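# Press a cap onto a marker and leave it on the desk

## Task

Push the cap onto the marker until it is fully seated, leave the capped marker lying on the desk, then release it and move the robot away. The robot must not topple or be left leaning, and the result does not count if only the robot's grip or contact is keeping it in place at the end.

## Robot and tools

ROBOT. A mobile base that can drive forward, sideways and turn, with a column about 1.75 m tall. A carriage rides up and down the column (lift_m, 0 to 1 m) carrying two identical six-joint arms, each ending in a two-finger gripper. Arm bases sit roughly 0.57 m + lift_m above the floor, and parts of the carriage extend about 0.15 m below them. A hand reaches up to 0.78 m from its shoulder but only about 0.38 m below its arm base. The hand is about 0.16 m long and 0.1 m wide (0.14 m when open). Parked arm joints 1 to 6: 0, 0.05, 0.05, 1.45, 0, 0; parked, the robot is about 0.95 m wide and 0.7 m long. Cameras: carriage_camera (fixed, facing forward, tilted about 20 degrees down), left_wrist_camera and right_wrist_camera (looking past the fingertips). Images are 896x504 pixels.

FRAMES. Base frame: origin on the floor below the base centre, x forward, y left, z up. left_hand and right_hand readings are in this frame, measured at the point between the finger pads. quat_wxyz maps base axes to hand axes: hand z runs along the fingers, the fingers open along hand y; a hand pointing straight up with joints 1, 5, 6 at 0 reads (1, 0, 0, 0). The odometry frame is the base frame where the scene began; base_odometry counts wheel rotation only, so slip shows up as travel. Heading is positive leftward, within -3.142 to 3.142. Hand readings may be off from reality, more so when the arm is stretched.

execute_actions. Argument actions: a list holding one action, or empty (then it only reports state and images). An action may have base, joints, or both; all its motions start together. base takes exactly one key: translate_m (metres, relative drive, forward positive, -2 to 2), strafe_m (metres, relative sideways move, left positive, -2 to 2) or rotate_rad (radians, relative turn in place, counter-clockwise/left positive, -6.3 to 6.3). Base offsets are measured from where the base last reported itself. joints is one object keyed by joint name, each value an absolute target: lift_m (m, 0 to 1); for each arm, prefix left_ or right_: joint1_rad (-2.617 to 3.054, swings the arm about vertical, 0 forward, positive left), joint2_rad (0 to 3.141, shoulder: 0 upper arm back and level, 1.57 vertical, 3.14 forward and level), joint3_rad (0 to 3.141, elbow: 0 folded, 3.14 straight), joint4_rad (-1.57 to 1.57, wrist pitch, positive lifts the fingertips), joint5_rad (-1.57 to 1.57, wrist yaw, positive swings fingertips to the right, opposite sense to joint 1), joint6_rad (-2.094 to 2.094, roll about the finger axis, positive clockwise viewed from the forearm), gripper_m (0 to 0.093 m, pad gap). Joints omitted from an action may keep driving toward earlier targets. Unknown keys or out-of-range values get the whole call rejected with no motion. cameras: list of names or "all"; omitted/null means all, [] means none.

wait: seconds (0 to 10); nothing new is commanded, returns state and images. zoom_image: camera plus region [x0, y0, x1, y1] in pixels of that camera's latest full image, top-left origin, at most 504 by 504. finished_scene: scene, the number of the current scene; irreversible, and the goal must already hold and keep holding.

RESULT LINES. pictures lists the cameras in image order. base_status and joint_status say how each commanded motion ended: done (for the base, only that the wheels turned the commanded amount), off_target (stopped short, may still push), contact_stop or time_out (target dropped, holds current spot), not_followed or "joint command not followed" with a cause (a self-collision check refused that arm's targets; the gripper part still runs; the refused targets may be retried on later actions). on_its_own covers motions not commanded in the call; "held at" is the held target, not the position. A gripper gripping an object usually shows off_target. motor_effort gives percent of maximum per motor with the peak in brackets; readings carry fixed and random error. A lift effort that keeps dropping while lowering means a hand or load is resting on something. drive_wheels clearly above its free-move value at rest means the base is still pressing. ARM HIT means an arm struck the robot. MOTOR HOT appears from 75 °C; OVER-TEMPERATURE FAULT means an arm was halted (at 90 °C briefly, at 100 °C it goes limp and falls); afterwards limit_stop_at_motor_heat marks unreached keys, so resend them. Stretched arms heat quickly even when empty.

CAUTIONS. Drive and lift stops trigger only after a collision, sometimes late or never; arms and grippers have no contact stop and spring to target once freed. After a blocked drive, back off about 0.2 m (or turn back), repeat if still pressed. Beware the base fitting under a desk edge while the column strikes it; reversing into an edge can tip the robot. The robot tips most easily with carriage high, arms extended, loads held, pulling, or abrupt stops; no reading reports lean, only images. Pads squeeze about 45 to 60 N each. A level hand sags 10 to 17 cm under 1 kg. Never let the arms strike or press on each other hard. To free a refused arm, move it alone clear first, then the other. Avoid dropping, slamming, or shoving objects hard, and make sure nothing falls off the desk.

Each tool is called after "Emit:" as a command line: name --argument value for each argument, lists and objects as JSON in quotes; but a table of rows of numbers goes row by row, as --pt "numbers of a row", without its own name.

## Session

Emit:
execute_actions --actions '[]' --cameras '["carriage_camera"]'

Scene clock: 0.00 s.
base_odometry: x=+0.000 y=+0.000 heading=+0.000 (m, m, rad; odometry frame)
base_status: not commanded
joint_positions: lift_m=+0.303 left_joint1_rad=-0.011 left_joint2_rad=+0.037 left_joint3_rad=+0.075 left_joint4_rad=+1.432 left_joint5_rad=+0.033 left_joint6_rad=-0.056 left_gripper_m=+0.095 right_joint1_rad=+0.009 right_joint2_rad=+0.040 right_joint3_rad=+0.051 right_joint4_rad=+1.435 right_joint5_rad=-0.064 right_joint6_rad=+0.040 right_gripper_m=+0.095
joint_status: not commanded
motor_effort: lift_m=+18 drive_wheels=-3 (%)
left_hand: x=+0.2965 y=+0.3401 z=+1.3005 quat_wxyz=(+0.998, +0.015, +0.051, -0.034) (m; base frame)
right_hand: x=+0.3041 y=-0.3347 z=+1.2937 quat_wxyz=(+0.997, -0.031, +0.063, +0.026) (m; base frame)
pictures: carriage_camera
Images, in order (width x height): carriage_camera 896x504.

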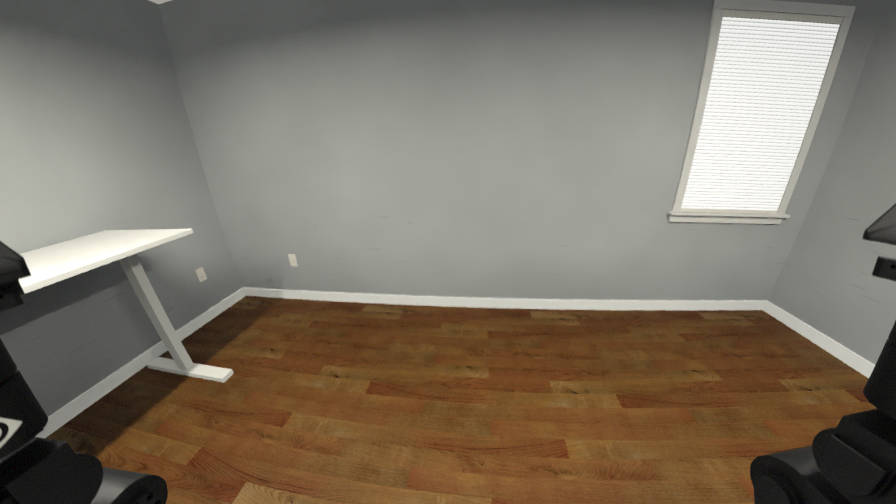

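Emit:
execute_actions --actions '[{"base": {"rotate_rad": 1.53}, "joints": {"lift_m": 0.5}}]' --cameras '["carriage_camera"]'

Scene clock: 3.17 s.
base_odometry: x=+0.000 y=+0.000 heading=+1.530 (m, m, rad; odometry frame)
base_status: done
joint_positions: lift_m=+0.500 left_joint1_rad=-0.011 left_joint2_rad=+0.037 left_joint3_rad=+0.075 left_joint4_rad=+1.430 left_joint5_rad=+0.033 left_joint6_rad=-0.056 left_gripper_m=+0.095 right_joint1_rad=+0.009 right_joint2_rad=+0.040 right_joint3_rad=+0.051 right_joint4_rad=+1.434 right_joint5_rad=-0.064 right_joint6_rad=+0.040 right_gripper_m=+0.095
joint_status: all done
motor_effort: lift_m=+18(22) drive_wheels=+4(15) (%)
left_hand: x=+0.2968 y=+0.3401 z=+1.4977 quat_wxyz=(+0.998, +0.015, +0.051, -0.034) (m; base frame)
right_hand: x=+0.3043 y=-0.3347 z=+1.4910 quat_wxyz=(+0.997, -0.031, +0.063, +0.026) (m; base frame)
pictures: carriage_camera
Images, in order (width x height): carriage_camera 896x504.

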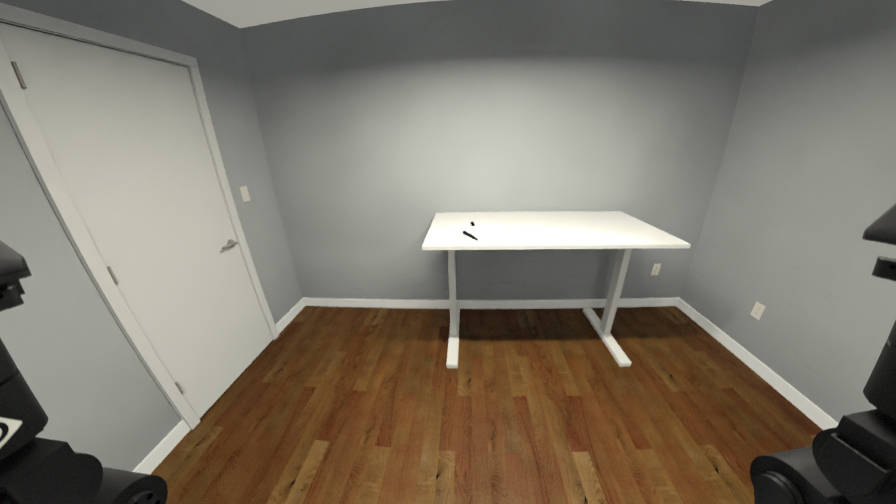

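Emit:
execute_actions --actions '[{"base": {"translate_m": 1.0}, "joints": {"lift_m": 0.65}}]' --cameras '["carriage_camera"]'

Emit:
zoom_image --camera "carriage_camera" --region '[400, 300, 640, 440]'

Scene clock: 7.83 s.
base_odometry: x=+0.040 y=+0.999 heading=+1.531 (m, m, rad; odometry frame)
base_status: done
joint_positions: lift_m=+0.650 left_joint1_rad=-0.011 left_joint2_rad=+0.037 left_joint3_rad=+0.075 left_joint4_rad=+1.430 left_joint5_rad=+0.033 left_joint6_rad=-0.056 left_gripper_m=+0.095 right_joint1_rad=+0.009 right_joint2_rad=+0.040 right_joint3_rad=+0.051 right_joint4_rad=+1.434 right_joint5_rad=-0.064 right_joint6_rad=+0.040 right_gripper_m=+0.095
joint_status: all done
motor_effort: lift_m=+18(22) drive_wheels=-10(21) (%)
left_hand: x=+0.2970 y=+0.3401 z=+1.6477 quat_wxyz=(+0.998, +0.015, +0.052, -0.034) (m; base frame)
right_hand: x=+0.3043 y=-0.3347 z=+1.6410 quat_wxyz=(+0.997, -0.031, +0.063, +0.026) (m; base frame)
pictures: carriage_camera
Images, in order (width x height): carriage_camera 896x504.

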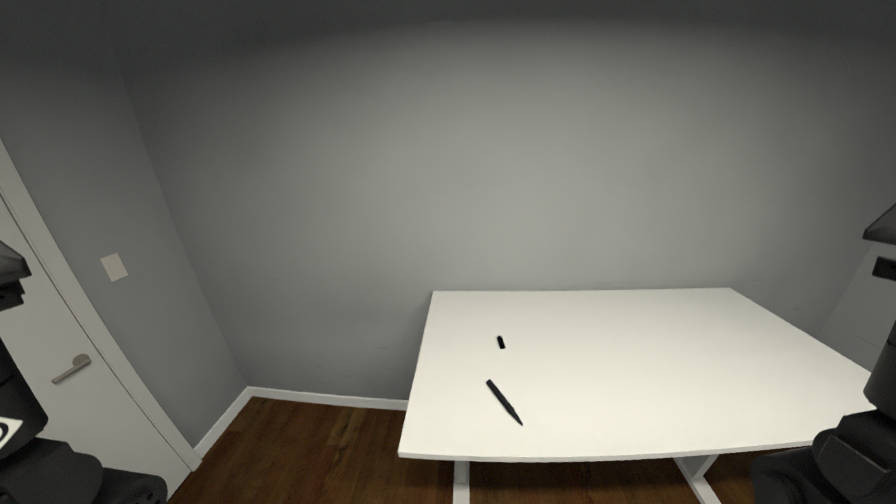

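Region (400, 300, 640, 440) of carriage_camera's 896x504 image, scaled by 2.100, with more detail than that image has; it fills the top 294 rows of this view, and the rest is white.

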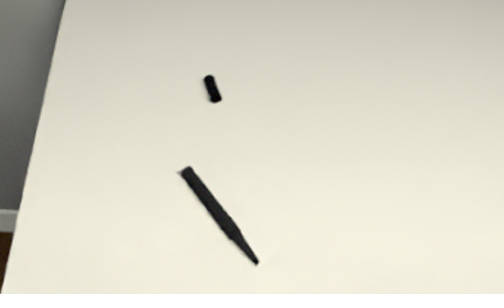

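Emit:
execute_actions --actions '[{"base": {"strafe_m": -0.06}, "joints": {"lift_m": 0.72, "left_joint1_rad": -1.172, "left_joint2_rad": 2.736, "left_joint3_rad": 1.722, "left_joint4_rad": -0.557, "left_joint5_rad": 0.0, "left_joint6_rad": -1.56, "right_joint1_rad": 0.555, "right_joint2_rad": 2.705, "right_joint3_rad": 1.648, "right_joint4_rad": -0.514, "right_joint5_rad": 0.0, "right_joint6_rad": 0.255, "left_gripper_m": 0.06, "right_gripper_m": 0.06}}]'

Scene clock: 11.57 s.
base_odometry: x=+0.099 y=+0.997 heading=+1.531 (m, m, rad; odometry frame)
base_status: done
joint_positions: lift_m=+0.720 left_joint1_rad=-1.171 left_joint2_rad=+2.745 left_joint3_rad=+1.713 left_joint4_rad=-0.556 left_joint5_rad=-0.001 left_joint6_rad=-1.554 left_gripper_m=+0.060 right_joint1_rad=+0.549 right_joint2_rad=+2.702 right_joint3_rad=+1.636 right_joint4_rad=-0.512 right_joint5_rad=-0.002 right_joint6_rad=+0.246 right_gripper_m=+0.060
joint_status: all done
motor_effort: lift_m=+18(23) drive_wheels=-5(12) (%)
left_hand: x=+0.4432 y=-0.0562 z=+1.0709 quat_wxyz=(-0.001, -0.190, +0.982, +0.008) (m; base frame)
right_hand: x=+0.6381 y=-0.1222 z=+1.0751 quat_wxyz=(-0.004, -0.151, +0.989, +0.000) (m; base frame)
pictures: carriage_camera, left_wrist_camera, right_wrist_camera
Images, in order (width x height): carriage_camera 896x504, left_wrist_camera 896x504, right_wrist_camera 896x504.

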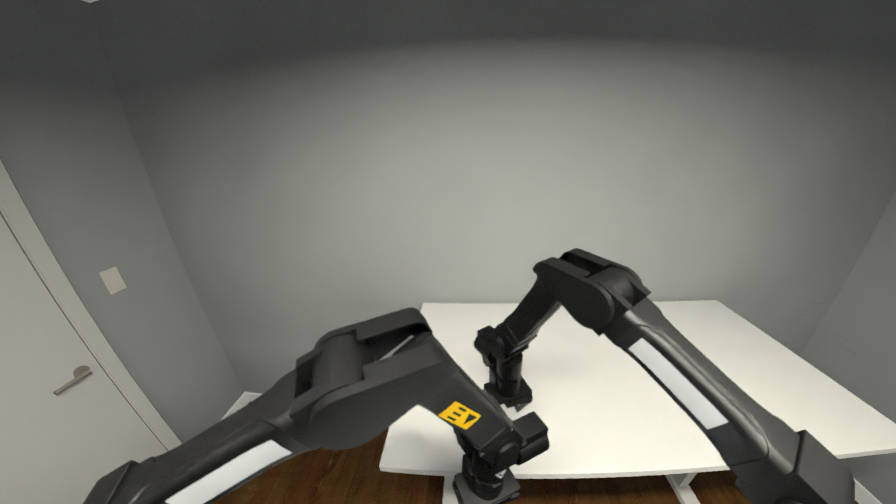

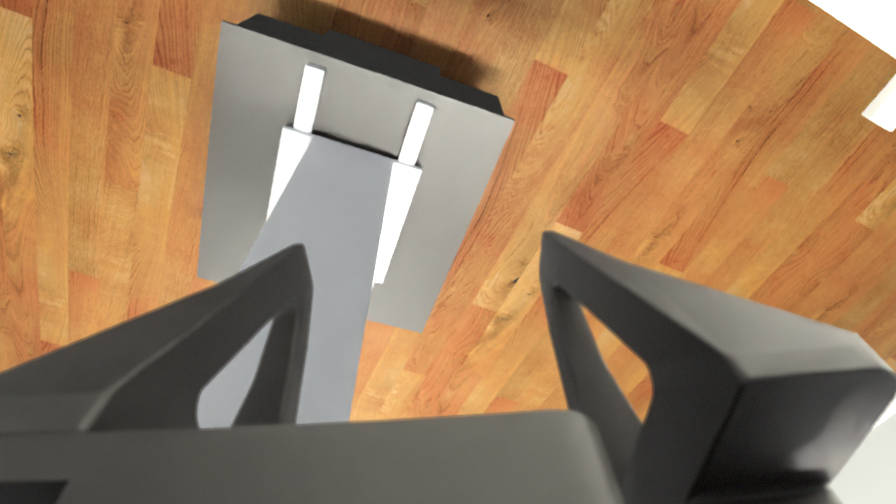

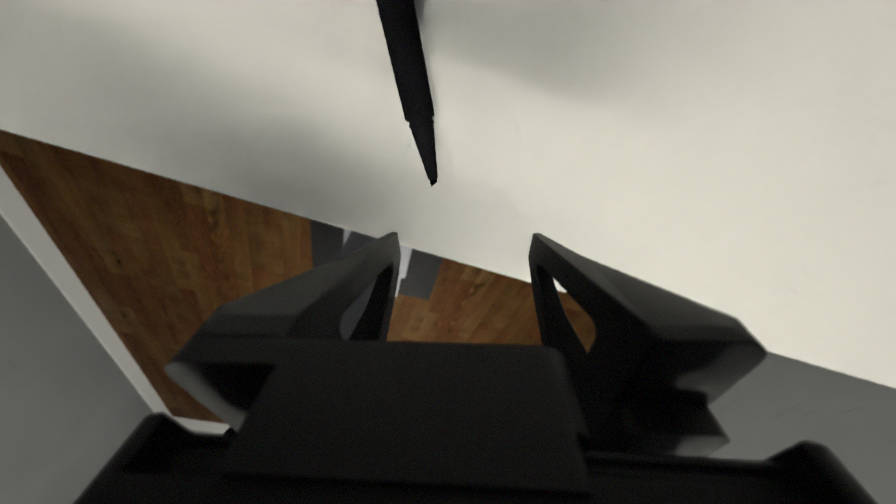

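Emit:
execute_actions --actions '[{"base": {"translate_m": 0.295}, "joints": {"left_joint6_rad": -1.62, "lift_m": 0.67}}]'

Scene clock: 14.23 s.
base_odometry: x=+0.112 y=+1.292 heading=+1.530 (m, m, rad; odometry frame)
base_status: done
joint_positions: lift_m=+0.670 left_joint1_rad=-1.171 left_joint2_rad=+2.746 left_joint3_rad=+1.713 left_joint4_rad=-0.558 left_joint5_rad=+0.001 left_joint6_rad=-1.614 left_gripper_m=+0.060 right_joint1_rad=+0.549 right_joint2_rad=+2.707 right_joint3_rad=+1.636 right_joint4_rad=-0.516 right_joint5_rad=-0.002 right_joint6_rad=+0.246 right_gripper_m=+0.060
joint_status: all done
motor_effort: lift_m=+16(16) drive_wheels=-9(13) (%)
left_hand: x=+0.4426 y=-0.0554 z=+1.0208 quat_wxyz=(-0.003, -0.220, +0.976, +0.010) (m; base frame)
right_hand: x=+0.6359 y=-0.1236 z=+1.0234 quat_wxyz=(-0.008, -0.151, +0.989, -0.002) (m; base frame)
pictures: carriage_camera, left_wrist_camera, right_wrist_camera
Images, in order (width x height): carriage_camera 896x504, left_wrist_camera 896x504, right_wrist_camera 896x504.

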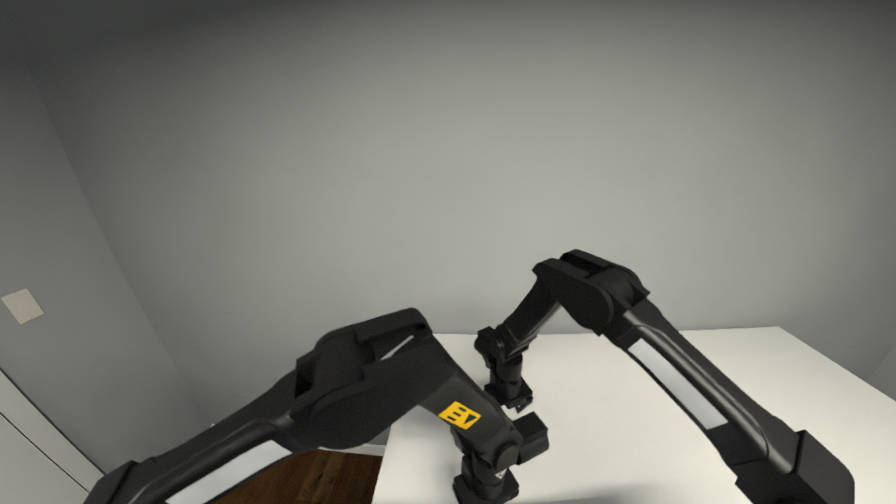

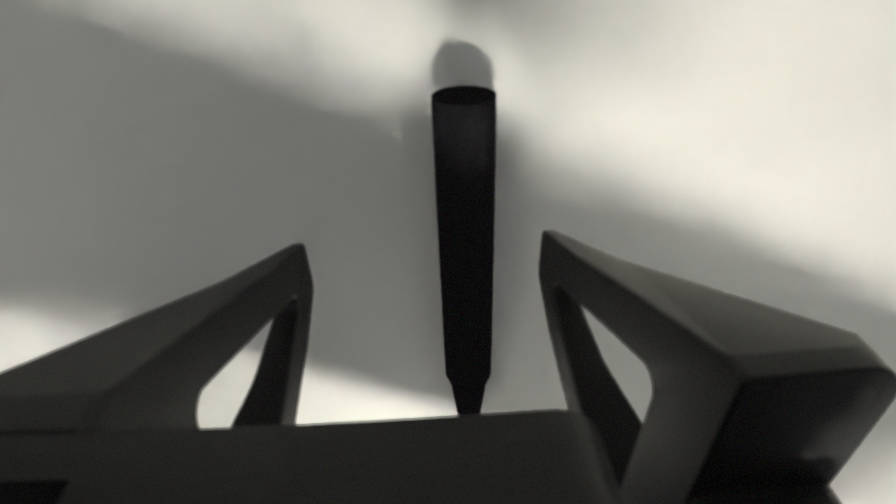

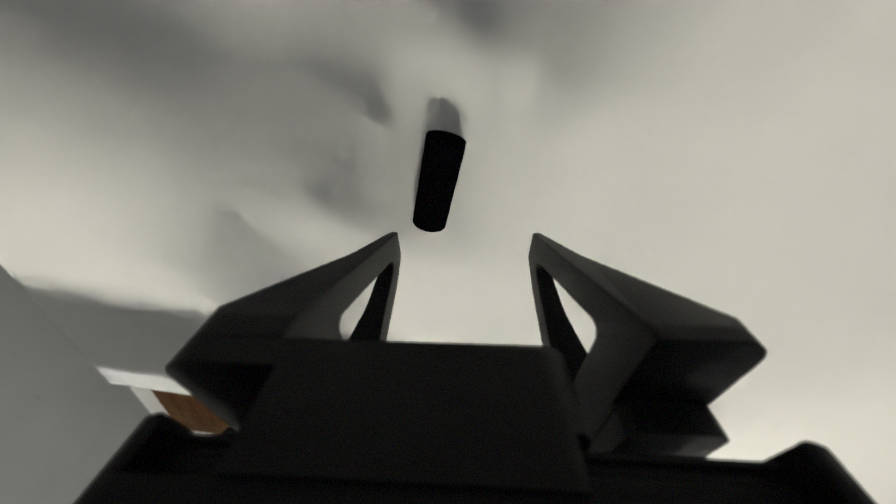

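Emit:
zoom_image --camera "right_wrist_camera" --region '[380, 90, 500, 240]'

Region (380, 90, 500, 240) of right_wrist_camera's 896x504 image, scaled by 3.360, with more detail than that image has; it fills the left 403 columns of this view, and the rest is white.

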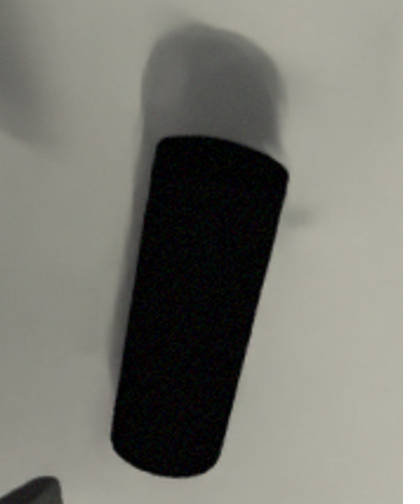

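Emit:
execute_actions --actions '[{"joints": {"lift_m": 0.645, "left_joint3_rad": 1.768, "left_joint4_rad": -0.573, "left_joint6_rad": -1.64, "right_joint1_rad": 0.575, "right_joint2_rad": 2.735, "right_joint3_rad": 1.742, "right_joint4_rad": -0.557, "right_joint6_rad": 0.465}}]' --cameras '["left_wrist_camera", "right_wrist_camera"]'

Scene clock: 16.30 s.
base_odometry: x=+0.112 y=+1.292 heading=+1.530 (m, m, rad; odometry frame)
base_status: not commanded
joint_positions: lift_m=+0.645 left_joint1_rad=-1.171 left_joint2_rad=+2.746 left_joint3_rad=+1.747 left_joint4_rad=-0.572 left_joint5_rad=+0.001 left_joint6_rad=-1.634 left_gripper_m=+0.060 right_joint1_rad=+0.572 right_joint2_rad=+2.730 right_joint3_rad=+1.718 right_joint4_rad=-0.552 right_joint5_rad=-0.002 right_joint6_rad=+0.456 right_gripper_m=+0.060
joint_status: all done
motor_effort: lift_m=+17(17) drive_wheels=-9(5) (%)
left_hand: x=+0.4471 y=-0.0657 z=+1.0019 quat_wxyz=(+0.000, -0.229, +0.973, -0.001) (m; base frame)
right_hand: x=+0.6465 y=-0.1053 z=+1.0031 quat_wxyz=(+0.002, -0.058, +0.998, +0.002) (m; base frame)
pictures: left_wrist_camera, right_wrist_camera
Images, in order (width x height): left_wrist_camera 896x504, right_wrist_camera 896x504.

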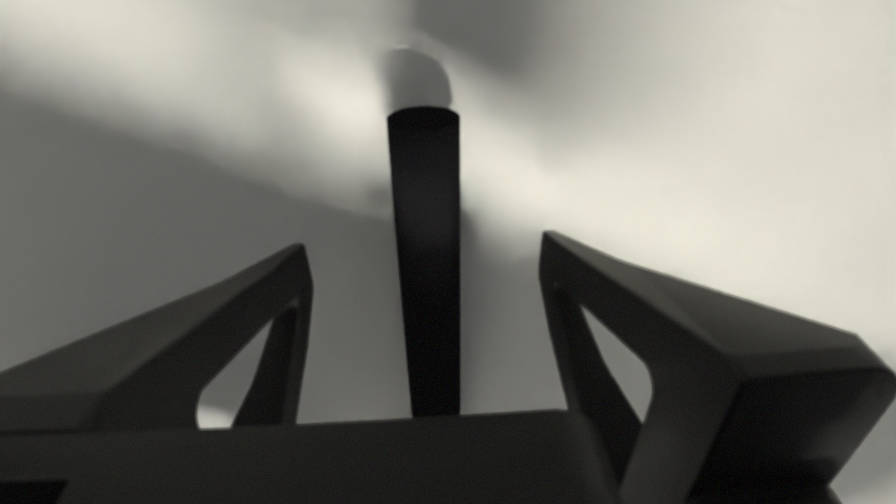

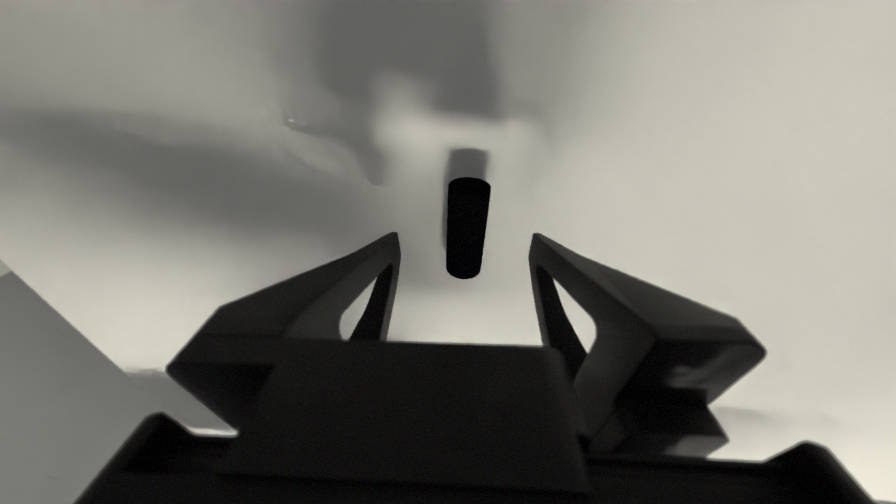

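Emit:
execute_actions --actions '[{"joints": {"lift_m": 0.622, "right_joint6_rad": 0.5}}]' --cameras '["left_wrist_camera", "right_wrist_camera"]'

Scene clock: 16.97 s.
base_odometry: x=+0.112 y=+1.292 heading=+1.530 (m, m, rad; odometry frame)
base_status: not commanded
joint_positions: lift_m=+0.622 left_joint1_rad=-1.171 left_joint2_rad=+2.748 left_joint3_rad=+1.747 left_joint4_rad=-0.573 left_joint5_rad=+0.001 left_joint6_rad=-1.634 left_gripper_m=+0.060 right_joint1_rad=+0.572 right_joint2_rad=+2.736 right_joint3_rad=+1.720 right_joint4_rad=-0.555 right_joint5_rad=-0.002 right_joint6_rad=+0.491 right_gripper_m=+0.060
joint_status: all done
motor_effort: lift_m=+16(17) drive_wheels=-9(9) (%)
left_hand: x=+0.4467 y=-0.0648 z=+0.9779 quat_wxyz=(-0.001, -0.229, +0.973, +0.001) (m; base frame)
right_hand: x=+0.6452 y=-0.1062 z=+0.9780 quat_wxyz=(+0.000, -0.041, +0.999, +0.001) (m; base frame)
pictures: left_wrist_camera, right_wrist_camera
Images, in order (width x height): left_wrist_camera 896x504, right_wrist_camera 896x504.

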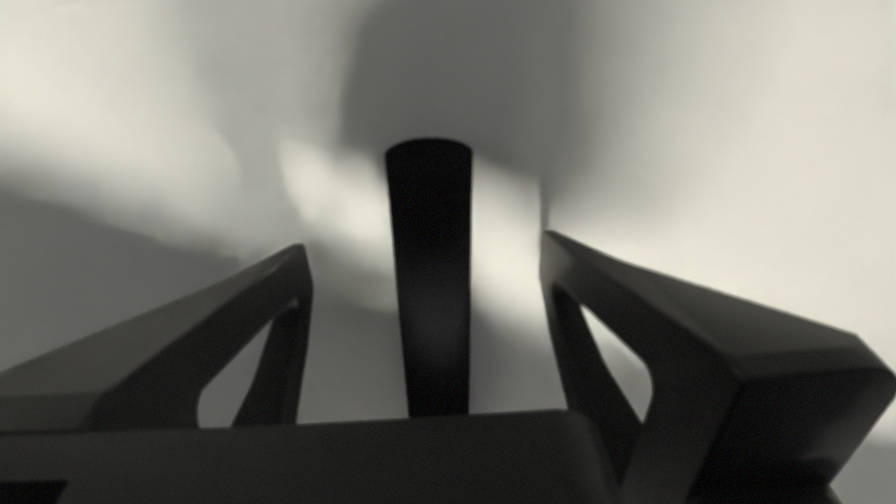

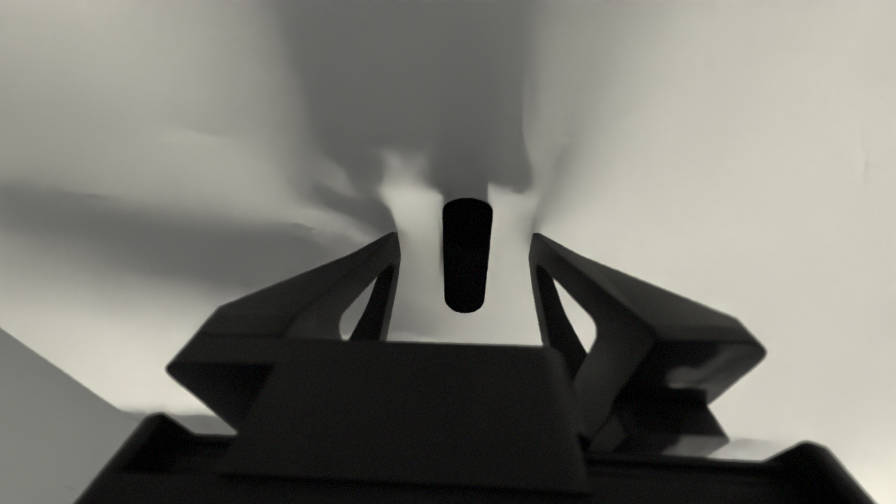

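Emit:
execute_actions --actions '[{"joints": {"lift_m": 0.619}}]' --cameras '[]'

Emit:
execute_actions --actions '[{"joints": {"left_gripper_m": 0.0, "right_gripper_m": 0.0}}]' --cameras '["left_wrist_camera", "right_wrist_camera"]'

Emit:
execute_actions --actions '[{"joints": {"lift_m": 0.66}}]' --cameras '[]'

Emit:
execute_actions --actions '[{"joints": {"left_joint1_rad": -0.5, "left_joint2_rad": 2.381, "left_joint3_rad": 0.972, "left_joint4_rad": 1.445, "left_joint5_rad": -0.52, "left_joint6_rad": -1.59, "right_joint1_rad": 0.5, "right_joint2_rad": 2.381, "right_joint3_rad": 0.972, "right_joint4_rad": 1.43, "right_joint5_rad": 0.5, "right_joint6_rad": 0.0}}]'

Emit:
zoom_image --camera "right_wrist_camera" --region '[400, 170, 540, 330]'

Scene clock: 17.67 s.
base_odometry: x=+0.112 y=+1.292 heading=+1.530 (m, m, rad; odometry frame)
base_status: not commanded
joint_positions: lift_m=+0.619 left_joint1_rad=-1.171 left_joint2_rad=+2.749 left_joint3_rad=+1.747 left_joint4_rad=-0.572 left_joint5_rad=+0.000 left_joint6_rad=-1.634 left_gripper_m=+0.060 right_joint1_rad=+0.572 right_joint2_rad=+2.736 right_joint3_rad=+1.720 right_joint4_rad=-0.553 right_joint5_rad=-0.002 right_joint6_rad=+0.492 right_gripper_m=+0.060
joint_status: all done
motor_effort: lift_m=+15(16) drive_wheels=-8(9) (%)
left_hand: x=+0.4467 y=-0.0647 z=+0.9747 quat_wxyz=(+0.000, -0.230, +0.973, +0.001) (m; base frame)
right_hand: x=+0.6454 y=-0.1060 z=+0.9752 quat_wxyz=(+0.000, -0.040, +0.999, +0.001) (m; base frame)
pictures: none
No camera images: the call's "cameras" was empty. Leave "cameras" out to get every camera's image.

Scene clock: 18.30 s.
base_odometry: x=+0.112 y=+1.292 heading=+1.530 (m, m, rad; odometry frame)
base_status: not commanded
joint_positions: lift_m=+0.619 left_joint1_rad=-1.171 left_joint2_rad=+2.749 left_joint3_rad=+1.747 left_joint4_rad=-0.572 left_joint5_rad=+0.000 left_joint6_rad=-1.634 left_gripper_m=+0.018 right_joint1_rad=+0.572 right_joint2_rad=+2.736 right_joint3_rad=+1.720 right_joint4_rad=-0.553 right_joint5_rad=-0.002 right_joint6_rad=+0.492 right_gripper_m=+0.019
joint_status: left_gripper_m off_target (ended at +0.018, target +0.000); right_gripper_m off_target (ended at +0.019, target +0.000)
motor_effort: lift_m=+15(15) drive_wheels=+5(5) (%)
left_hand: x=+0.4467 y=-0.0647 z=+0.9747 quat_wxyz=(+0.000, -0.230, +0.973, +0.001) (m; base frame)
right_hand: x=+0.6453 y=-0.1059 z=+0.9752 quat_wxyz=(+0.000, -0.040, +0.999, +0.001) (m; base frame)
pictures: left_wrist_camera, right_wrist_camera
Images, in order (width x height): left_wrist_camera 896x504, right_wrist_camera 896x504.

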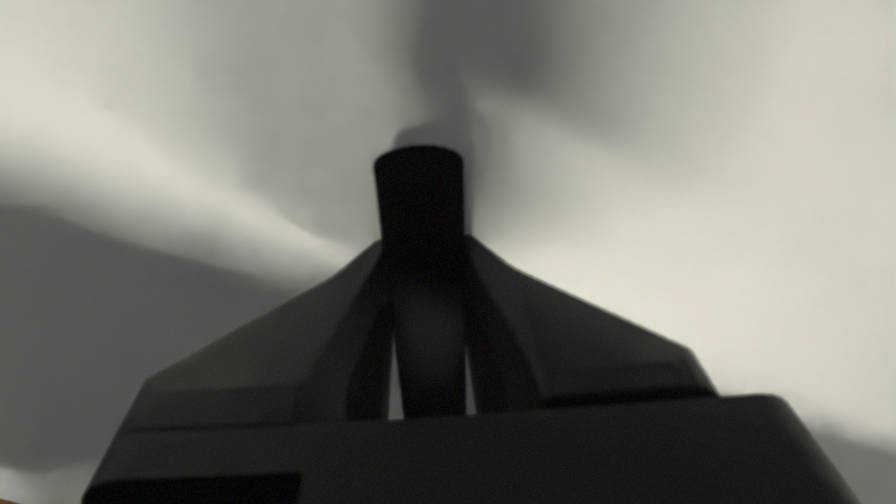

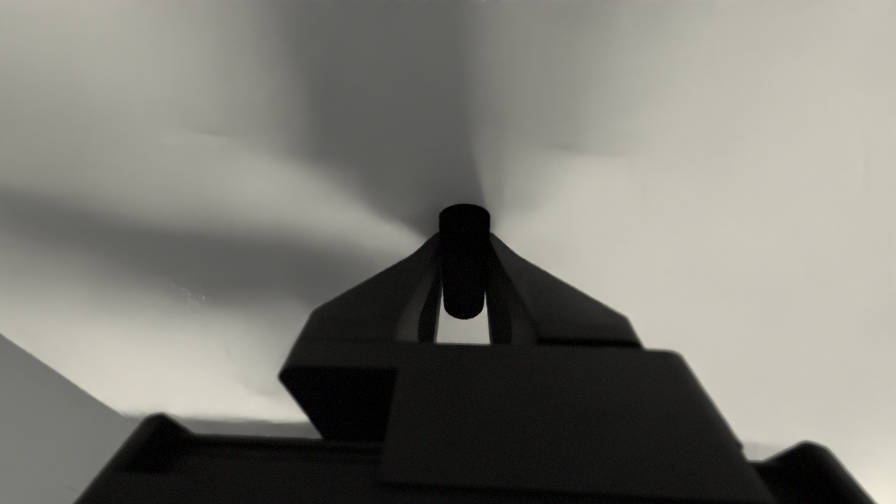

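Scene clock: 19.00 s.
base_odometry: x=+0.112 y=+1.292 heading=+1.530 (m, m, rad; odometry frame)
base_status: not commanded
joint_positions: lift_m=+0.660 left_joint1_rad=-1.171 left_joint2_rad=+2.743 left_joint3_rad=+1.747 left_joint4_rad=-0.574 left_joint5_rad=+0.000 left_joint6_rad=-1.634 left_gripper_m=+0.018 right_joint1_rad=+0.572 right_joint2_rad=+2.735 right_joint3_rad=+1.720 right_joint4_rad=-0.556 right_joint5_rad=-0.002 right_joint6_rad=+0.492 right_gripper_m=+0.019
joint_status: all done
motor_effort: lift_m=+18(22) drive_wheels=+5(9) (%)
left_hand: x=+0.4474 y=-0.0660 z=+1.0179 quat_wxyz=(+0.000, -0.230, +0.973, -0.001) (m; base frame)
right_hand: x=+0.6452 y=-0.1061 z=+1.0162 quat_wxyz=(+0.000, -0.040, +0.999, +0.001) (m; base frame)
pictures: none
No camera images: the call's "cameras" was empty. Leave "cameras" out to get every camera's image.

Scene clock: 20.93 s.
base_odometry: x=+0.112 y=+1.292 heading=+1.530 (m, m, rad; odometry frame)
base_status: not commanded
joint_positions: lift_m=+0.660 left_joint1_rad=-0.497 left_joint2_rad=+2.389 left_joint3_rad=+0.979 left_joint4_rad=+1.423 left_joint5_rad=-0.523 left_joint6_rad=-1.594 left_gripper_m=+0.018 right_joint1_rad=+0.494 right_joint2_rad=+2.378 right_joint3_rad=+0.991 right_joint4_rad=+1.420 right_joint5_rad=+0.493 right_joint6_rad=+0.009 right_gripper_m=+0.019
joint_status: all done
motor_effort: lift_m=+18(18) drive_wheels=+4(5) (%)
left_hand: x=+0.7836 y=+0.1669 z=+1.2851 quat_wxyz=(+0.502, -0.511, +0.483, -0.504) (m; base frame)
right_hand: x=+0.7870 y=-0.1618 z=+1.2944 quat_wxyz=(+0.717, +0.008, +0.697, +0.009) (m; base frame)
pictures: carriage_camera, left_wrist_camera, right_wrist_camera
Images, in order (width x height): carriage_camera 896x504, left_wrist_camera 896x504, right_wrist_camera 896x504.

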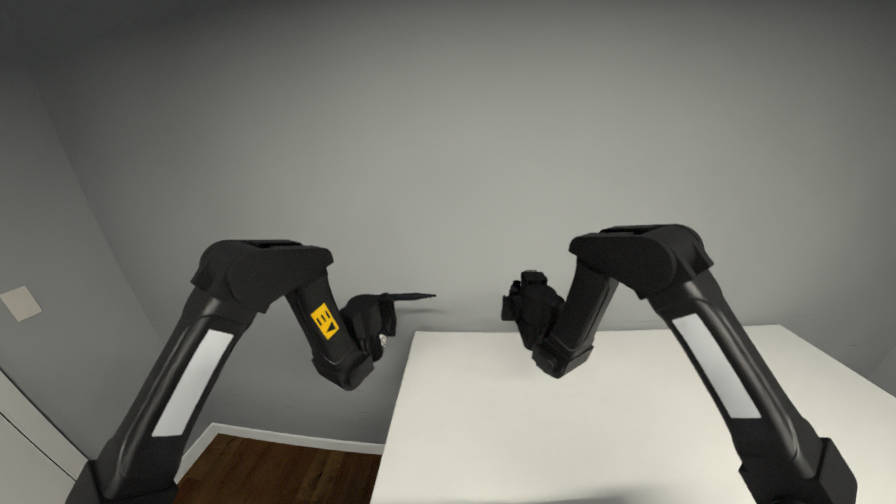

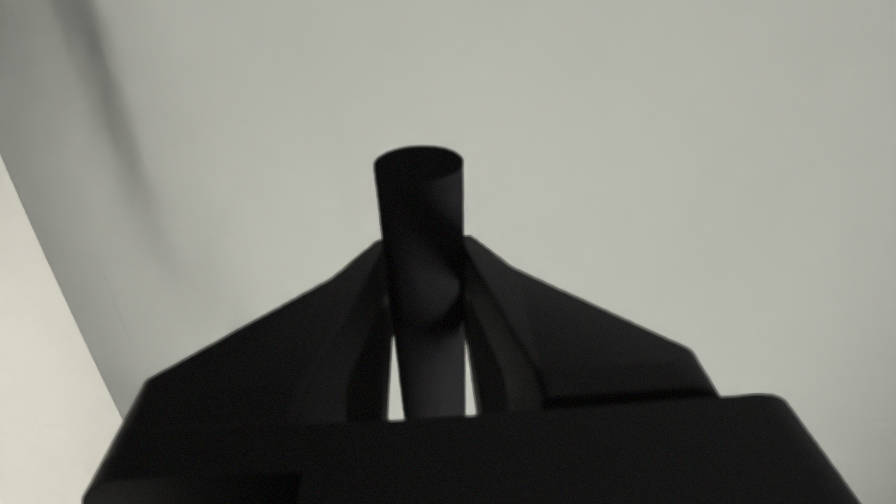

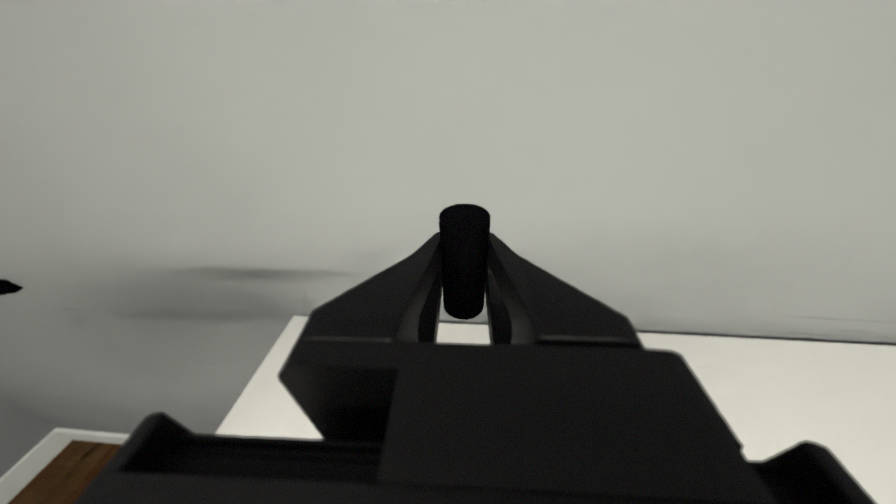

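Region (400, 170, 540, 330) of right_wrist_camera's 896x504 image, scaled by 3.150, with more detail than that image has; it fills the left 441 columns of this view, and the rest is white.

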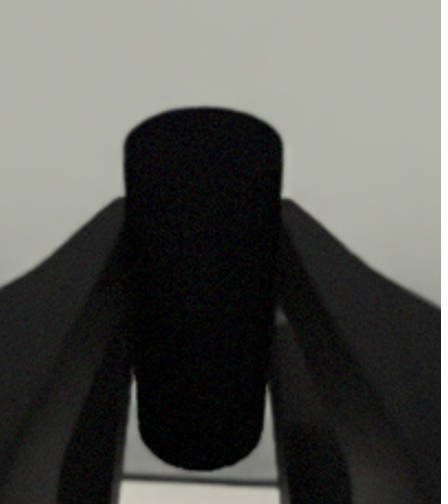

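Emit:
zoom_image --camera "right_wrist_camera" --region '[432, 198, 498, 248]'

Region (432, 198, 498, 248) of right_wrist_camera's 896x504 image, scaled by 7.636, with more detail than that image has; it fills the top 382 rows of this view, and the rest is white.

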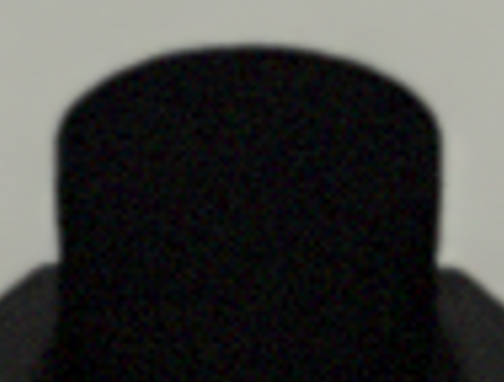

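Emit:
execute_actions --actions '[{"joints": {"left_joint1_rad": -0.745, "left_joint5_rad": -0.77, "right_joint1_rad": 0.772, "right_joint5_rad": 0.78, "right_joint2_rad": 2.41, "right_joint6_rad": 1.57, "right_joint4_rad": 1.425}}]' --cameras '["carriage_camera", "right_wrist_camera"]'

Emit:
zoom_image --camera "carriage_camera" --region '[390, 280, 510, 340]'

Emit:
zoom_image --camera "right_wrist_camera" --region '[380, 200, 540, 360]'

Scene clock: 22.93 s.
base_odometry: x=+0.112 y=+1.292 heading=+1.530 (m, m, rad; odometry frame)
base_status: not commanded
joint_positions: lift_m=+0.660 left_joint1_rad=-0.754 left_joint2_rad=+2.389 left_joint3_rad=+0.979 left_joint4_rad=+1.423 left_joint5_rad=-0.763 left_joint6_rad=-1.594 left_gripper_m=+0.018 right_joint1_rad=+0.779 right_joint2_rad=+2.394 right_joint3_rad=+0.991 right_joint4_rad=+1.421 right_joint5_rad=+0.772 right_joint6_rad=+1.561 right_gripper_m=+0.019
joint_status: all done
motor_effort: lift_m=+18(18) drive_wheels=+5(9) (%)
left_hand: x=+0.7258 y=+0.0839 z=+1.2848 quat_wxyz=(+0.497, -0.508, +0.487, -0.508) (m; base frame)
right_hand: x=+0.7210 y=-0.0728 z=+1.2854 quat_wxyz=(+0.501, +0.496, +0.498, +0.505) (m; base frame)
pictures: carriage_camera, right_wrist_camera
Images, in order (width x height): carriage_camera 896x504, right_wrist_camera 896x504.

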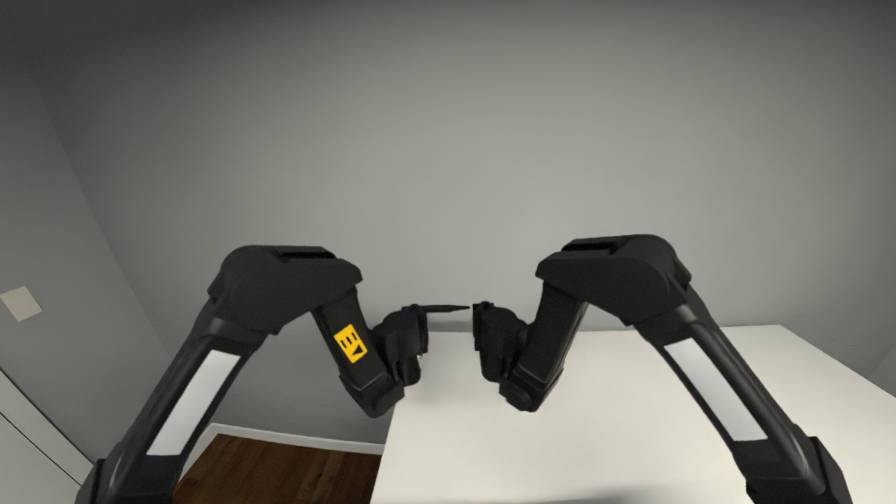

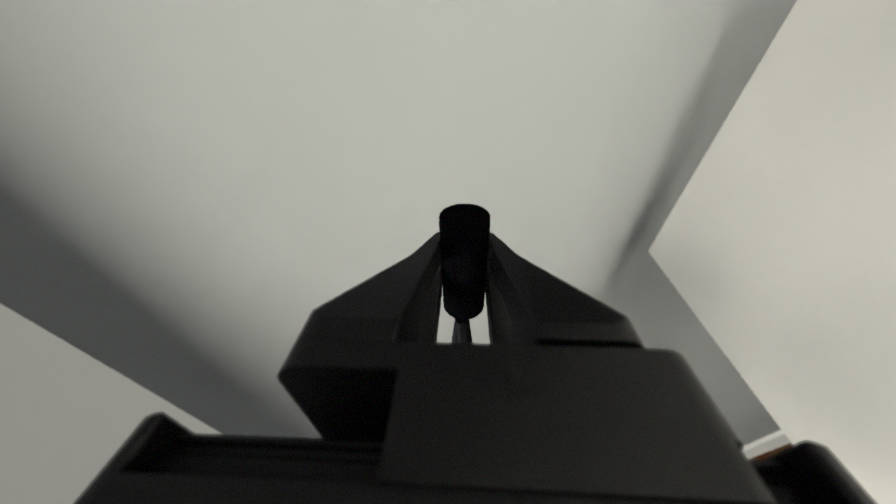

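Region (390, 280, 510, 340) of carriage_camera's 896x504 image, scaled by 4.200, with more detail than that image has.

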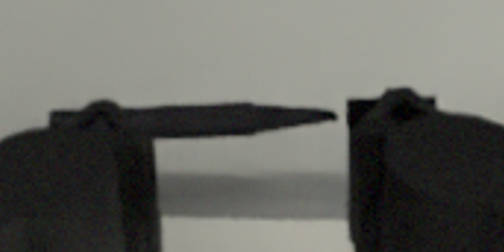

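Region (380, 200, 540, 360) of right_wrist_camera's 896x504 image, scaled by 3.150, with more detail than that image has.

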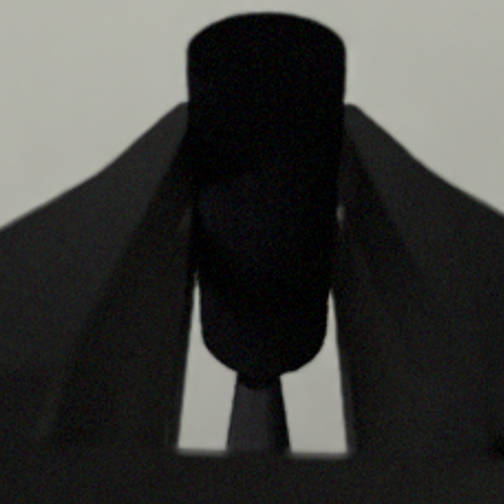

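Emit:
execute_actions --actions '[{"joints": {"left_joint1_rad": -0.788, "left_joint5_rad": -0.802, "right_joint1_rad": 0.812, "right_joint5_rad": 0.812}}]' --cameras '["carriage_camera", "right_wrist_camera"]'

Emit:
zoom_image --camera "carriage_camera" --region '[390, 280, 510, 340]'

Emit:
zoom_image --camera "right_wrist_camera" --region '[380, 200, 540, 360]'

Scene clock: 23.67 s.
base_odometry: x=+0.112 y=+1.292 heading=+1.530 (m, m, rad; odometry frame)
base_status: not commanded
joint_positions: lift_m=+0.660 left_joint1_rad=-0.783 left_joint2_rad=+2.389 left_joint3_rad=+0.979 left_joint4_rad=+1.423 left_joint5_rad=-0.797 left_joint6_rad=-1.594 left_gripper_m=+0.018 right_joint1_rad=+0.811 right_joint2_rad=+2.394 right_joint3_rad=+0.991 right_joint4_rad=+1.421 right_joint5_rad=+0.806 right_joint6_rad=+1.561 right_gripper_m=+0.019
joint_status: all done
motor_effort: lift_m=+18(18) drive_wheels=+5(5) (%)
left_hand: x=+0.7180 y=+0.0766 z=+1.2848 quat_wxyz=(+0.498, -0.509, +0.486, -0.507) (m; base frame)
right_hand: x=+0.7122 y=-0.0644 z=+1.2853 quat_wxyz=(+0.501, +0.497, +0.497, +0.505) (m; base frame)
pictures: carriage_camera, right_wrist_camera
Images, in order (width x height): carriage_camera 896x504, right_wrist_camera 896x504.

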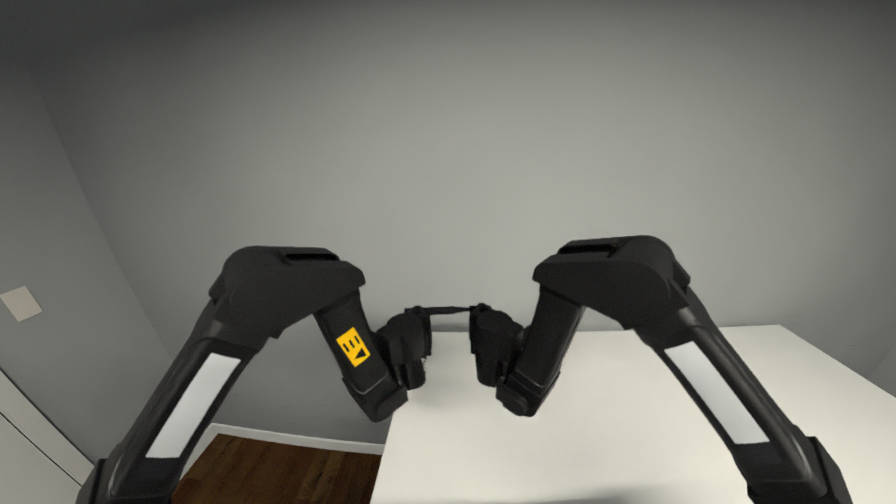

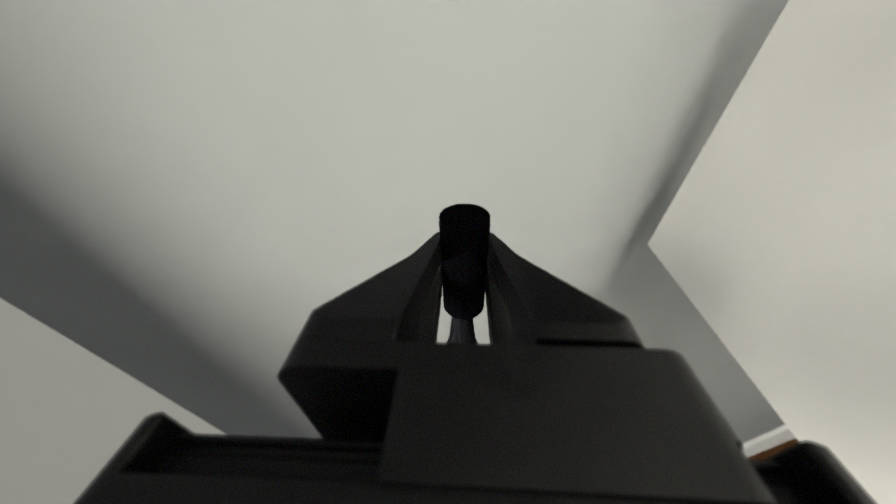

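Region (390, 280, 510, 340) of carriage_camera's 896x504 image, scaled by 4.200, with more detail than that image has.

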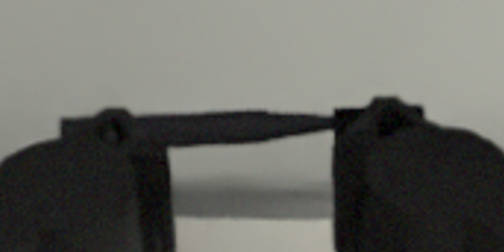

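Region (380, 200, 540, 360) of right_wrist_camera's 896x504 image, scaled by 3.150, with more detail than that image has.

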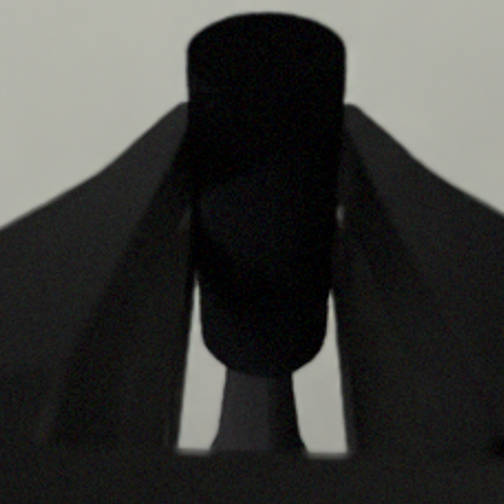

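Emit:
execute_actions --actions '[{"joints": {"left_joint1_rad": -0.857, "left_joint5_rad": -0.875, "right_joint1_rad": 0.884, "right_joint5_rad": 0.885}}]' --cameras '["carriage_camera", "right_wrist_camera"]'

Emit:
zoom_image --camera "carriage_camera" --region '[390, 280, 510, 340]'

Emit:
zoom_image --camera "right_wrist_camera" --region '[380, 200, 540, 360]'

Scene clock: 24.43 s.
base_odometry: x=+0.112 y=+1.292 heading=+1.530 (m, m, rad; odometry frame)
base_status: not commanded
joint_positions: lift_m=+0.660 left_joint1_rad=-0.859 left_joint2_rad=+2.389 left_joint3_rad=+0.979 left_joint4_rad=+1.423 left_joint5_rad=-0.878 left_joint6_rad=-1.593 left_gripper_m=+0.018 right_joint1_rad=+0.883 right_joint2_rad=+2.394 right_joint3_rad=+0.991 right_joint4_rad=+1.421 right_joint5_rad=+0.892 right_joint6_rad=+1.561 right_gripper_m=+0.019
joint_status: all done
motor_effort: lift_m=+18(18) drive_wheels=+5(6) (%)
left_hand: x=+0.6966 y=+0.0576 z=+1.2846 quat_wxyz=(+0.499, -0.511, +0.485, -0.505) (m; base frame)
right_hand: x=+0.6912 y=-0.0482 z=+1.2852 quat_wxyz=(+0.504, +0.501, +0.494, +0.501) (m; base frame)
pictures: carriage_camera, right_wrist_camera
Images, in order (width x height): carriage_camera 896x504, right_wrist_camera 896x504.

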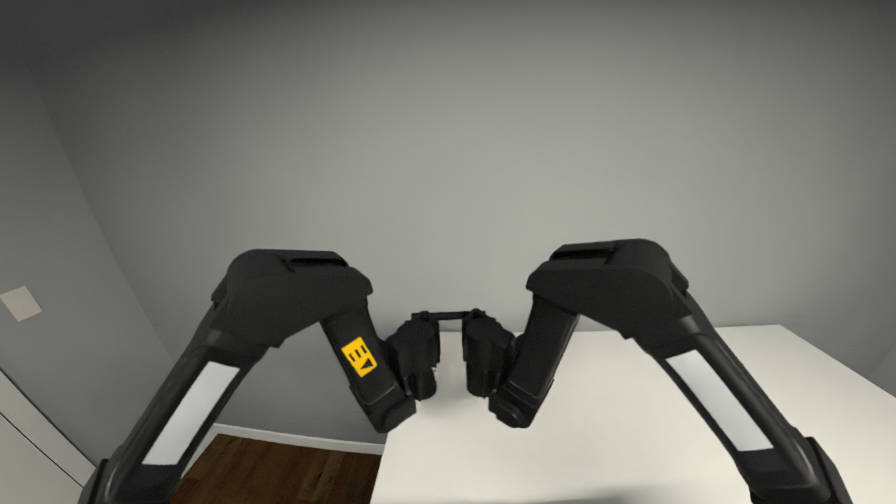

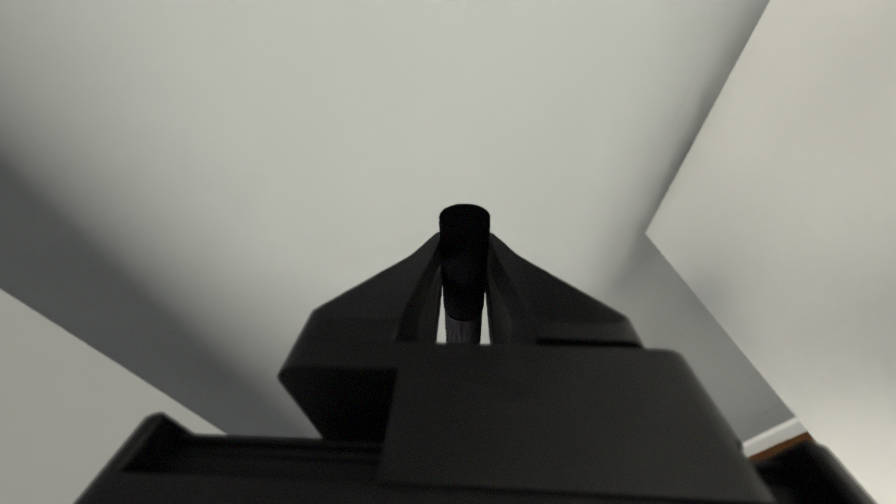

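Region (390, 280, 510, 340) of carriage_camera's 896x504 image, scaled by 4.200, with more detail than that image has.

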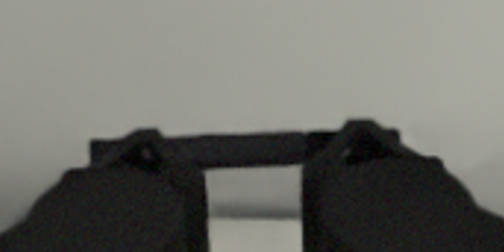

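Region (380, 200, 540, 360) of right_wrist_camera's 896x504 image, scaled by 3.150, with more detail than that image has.

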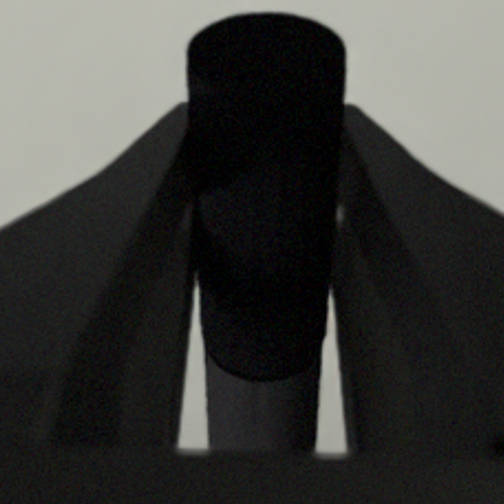

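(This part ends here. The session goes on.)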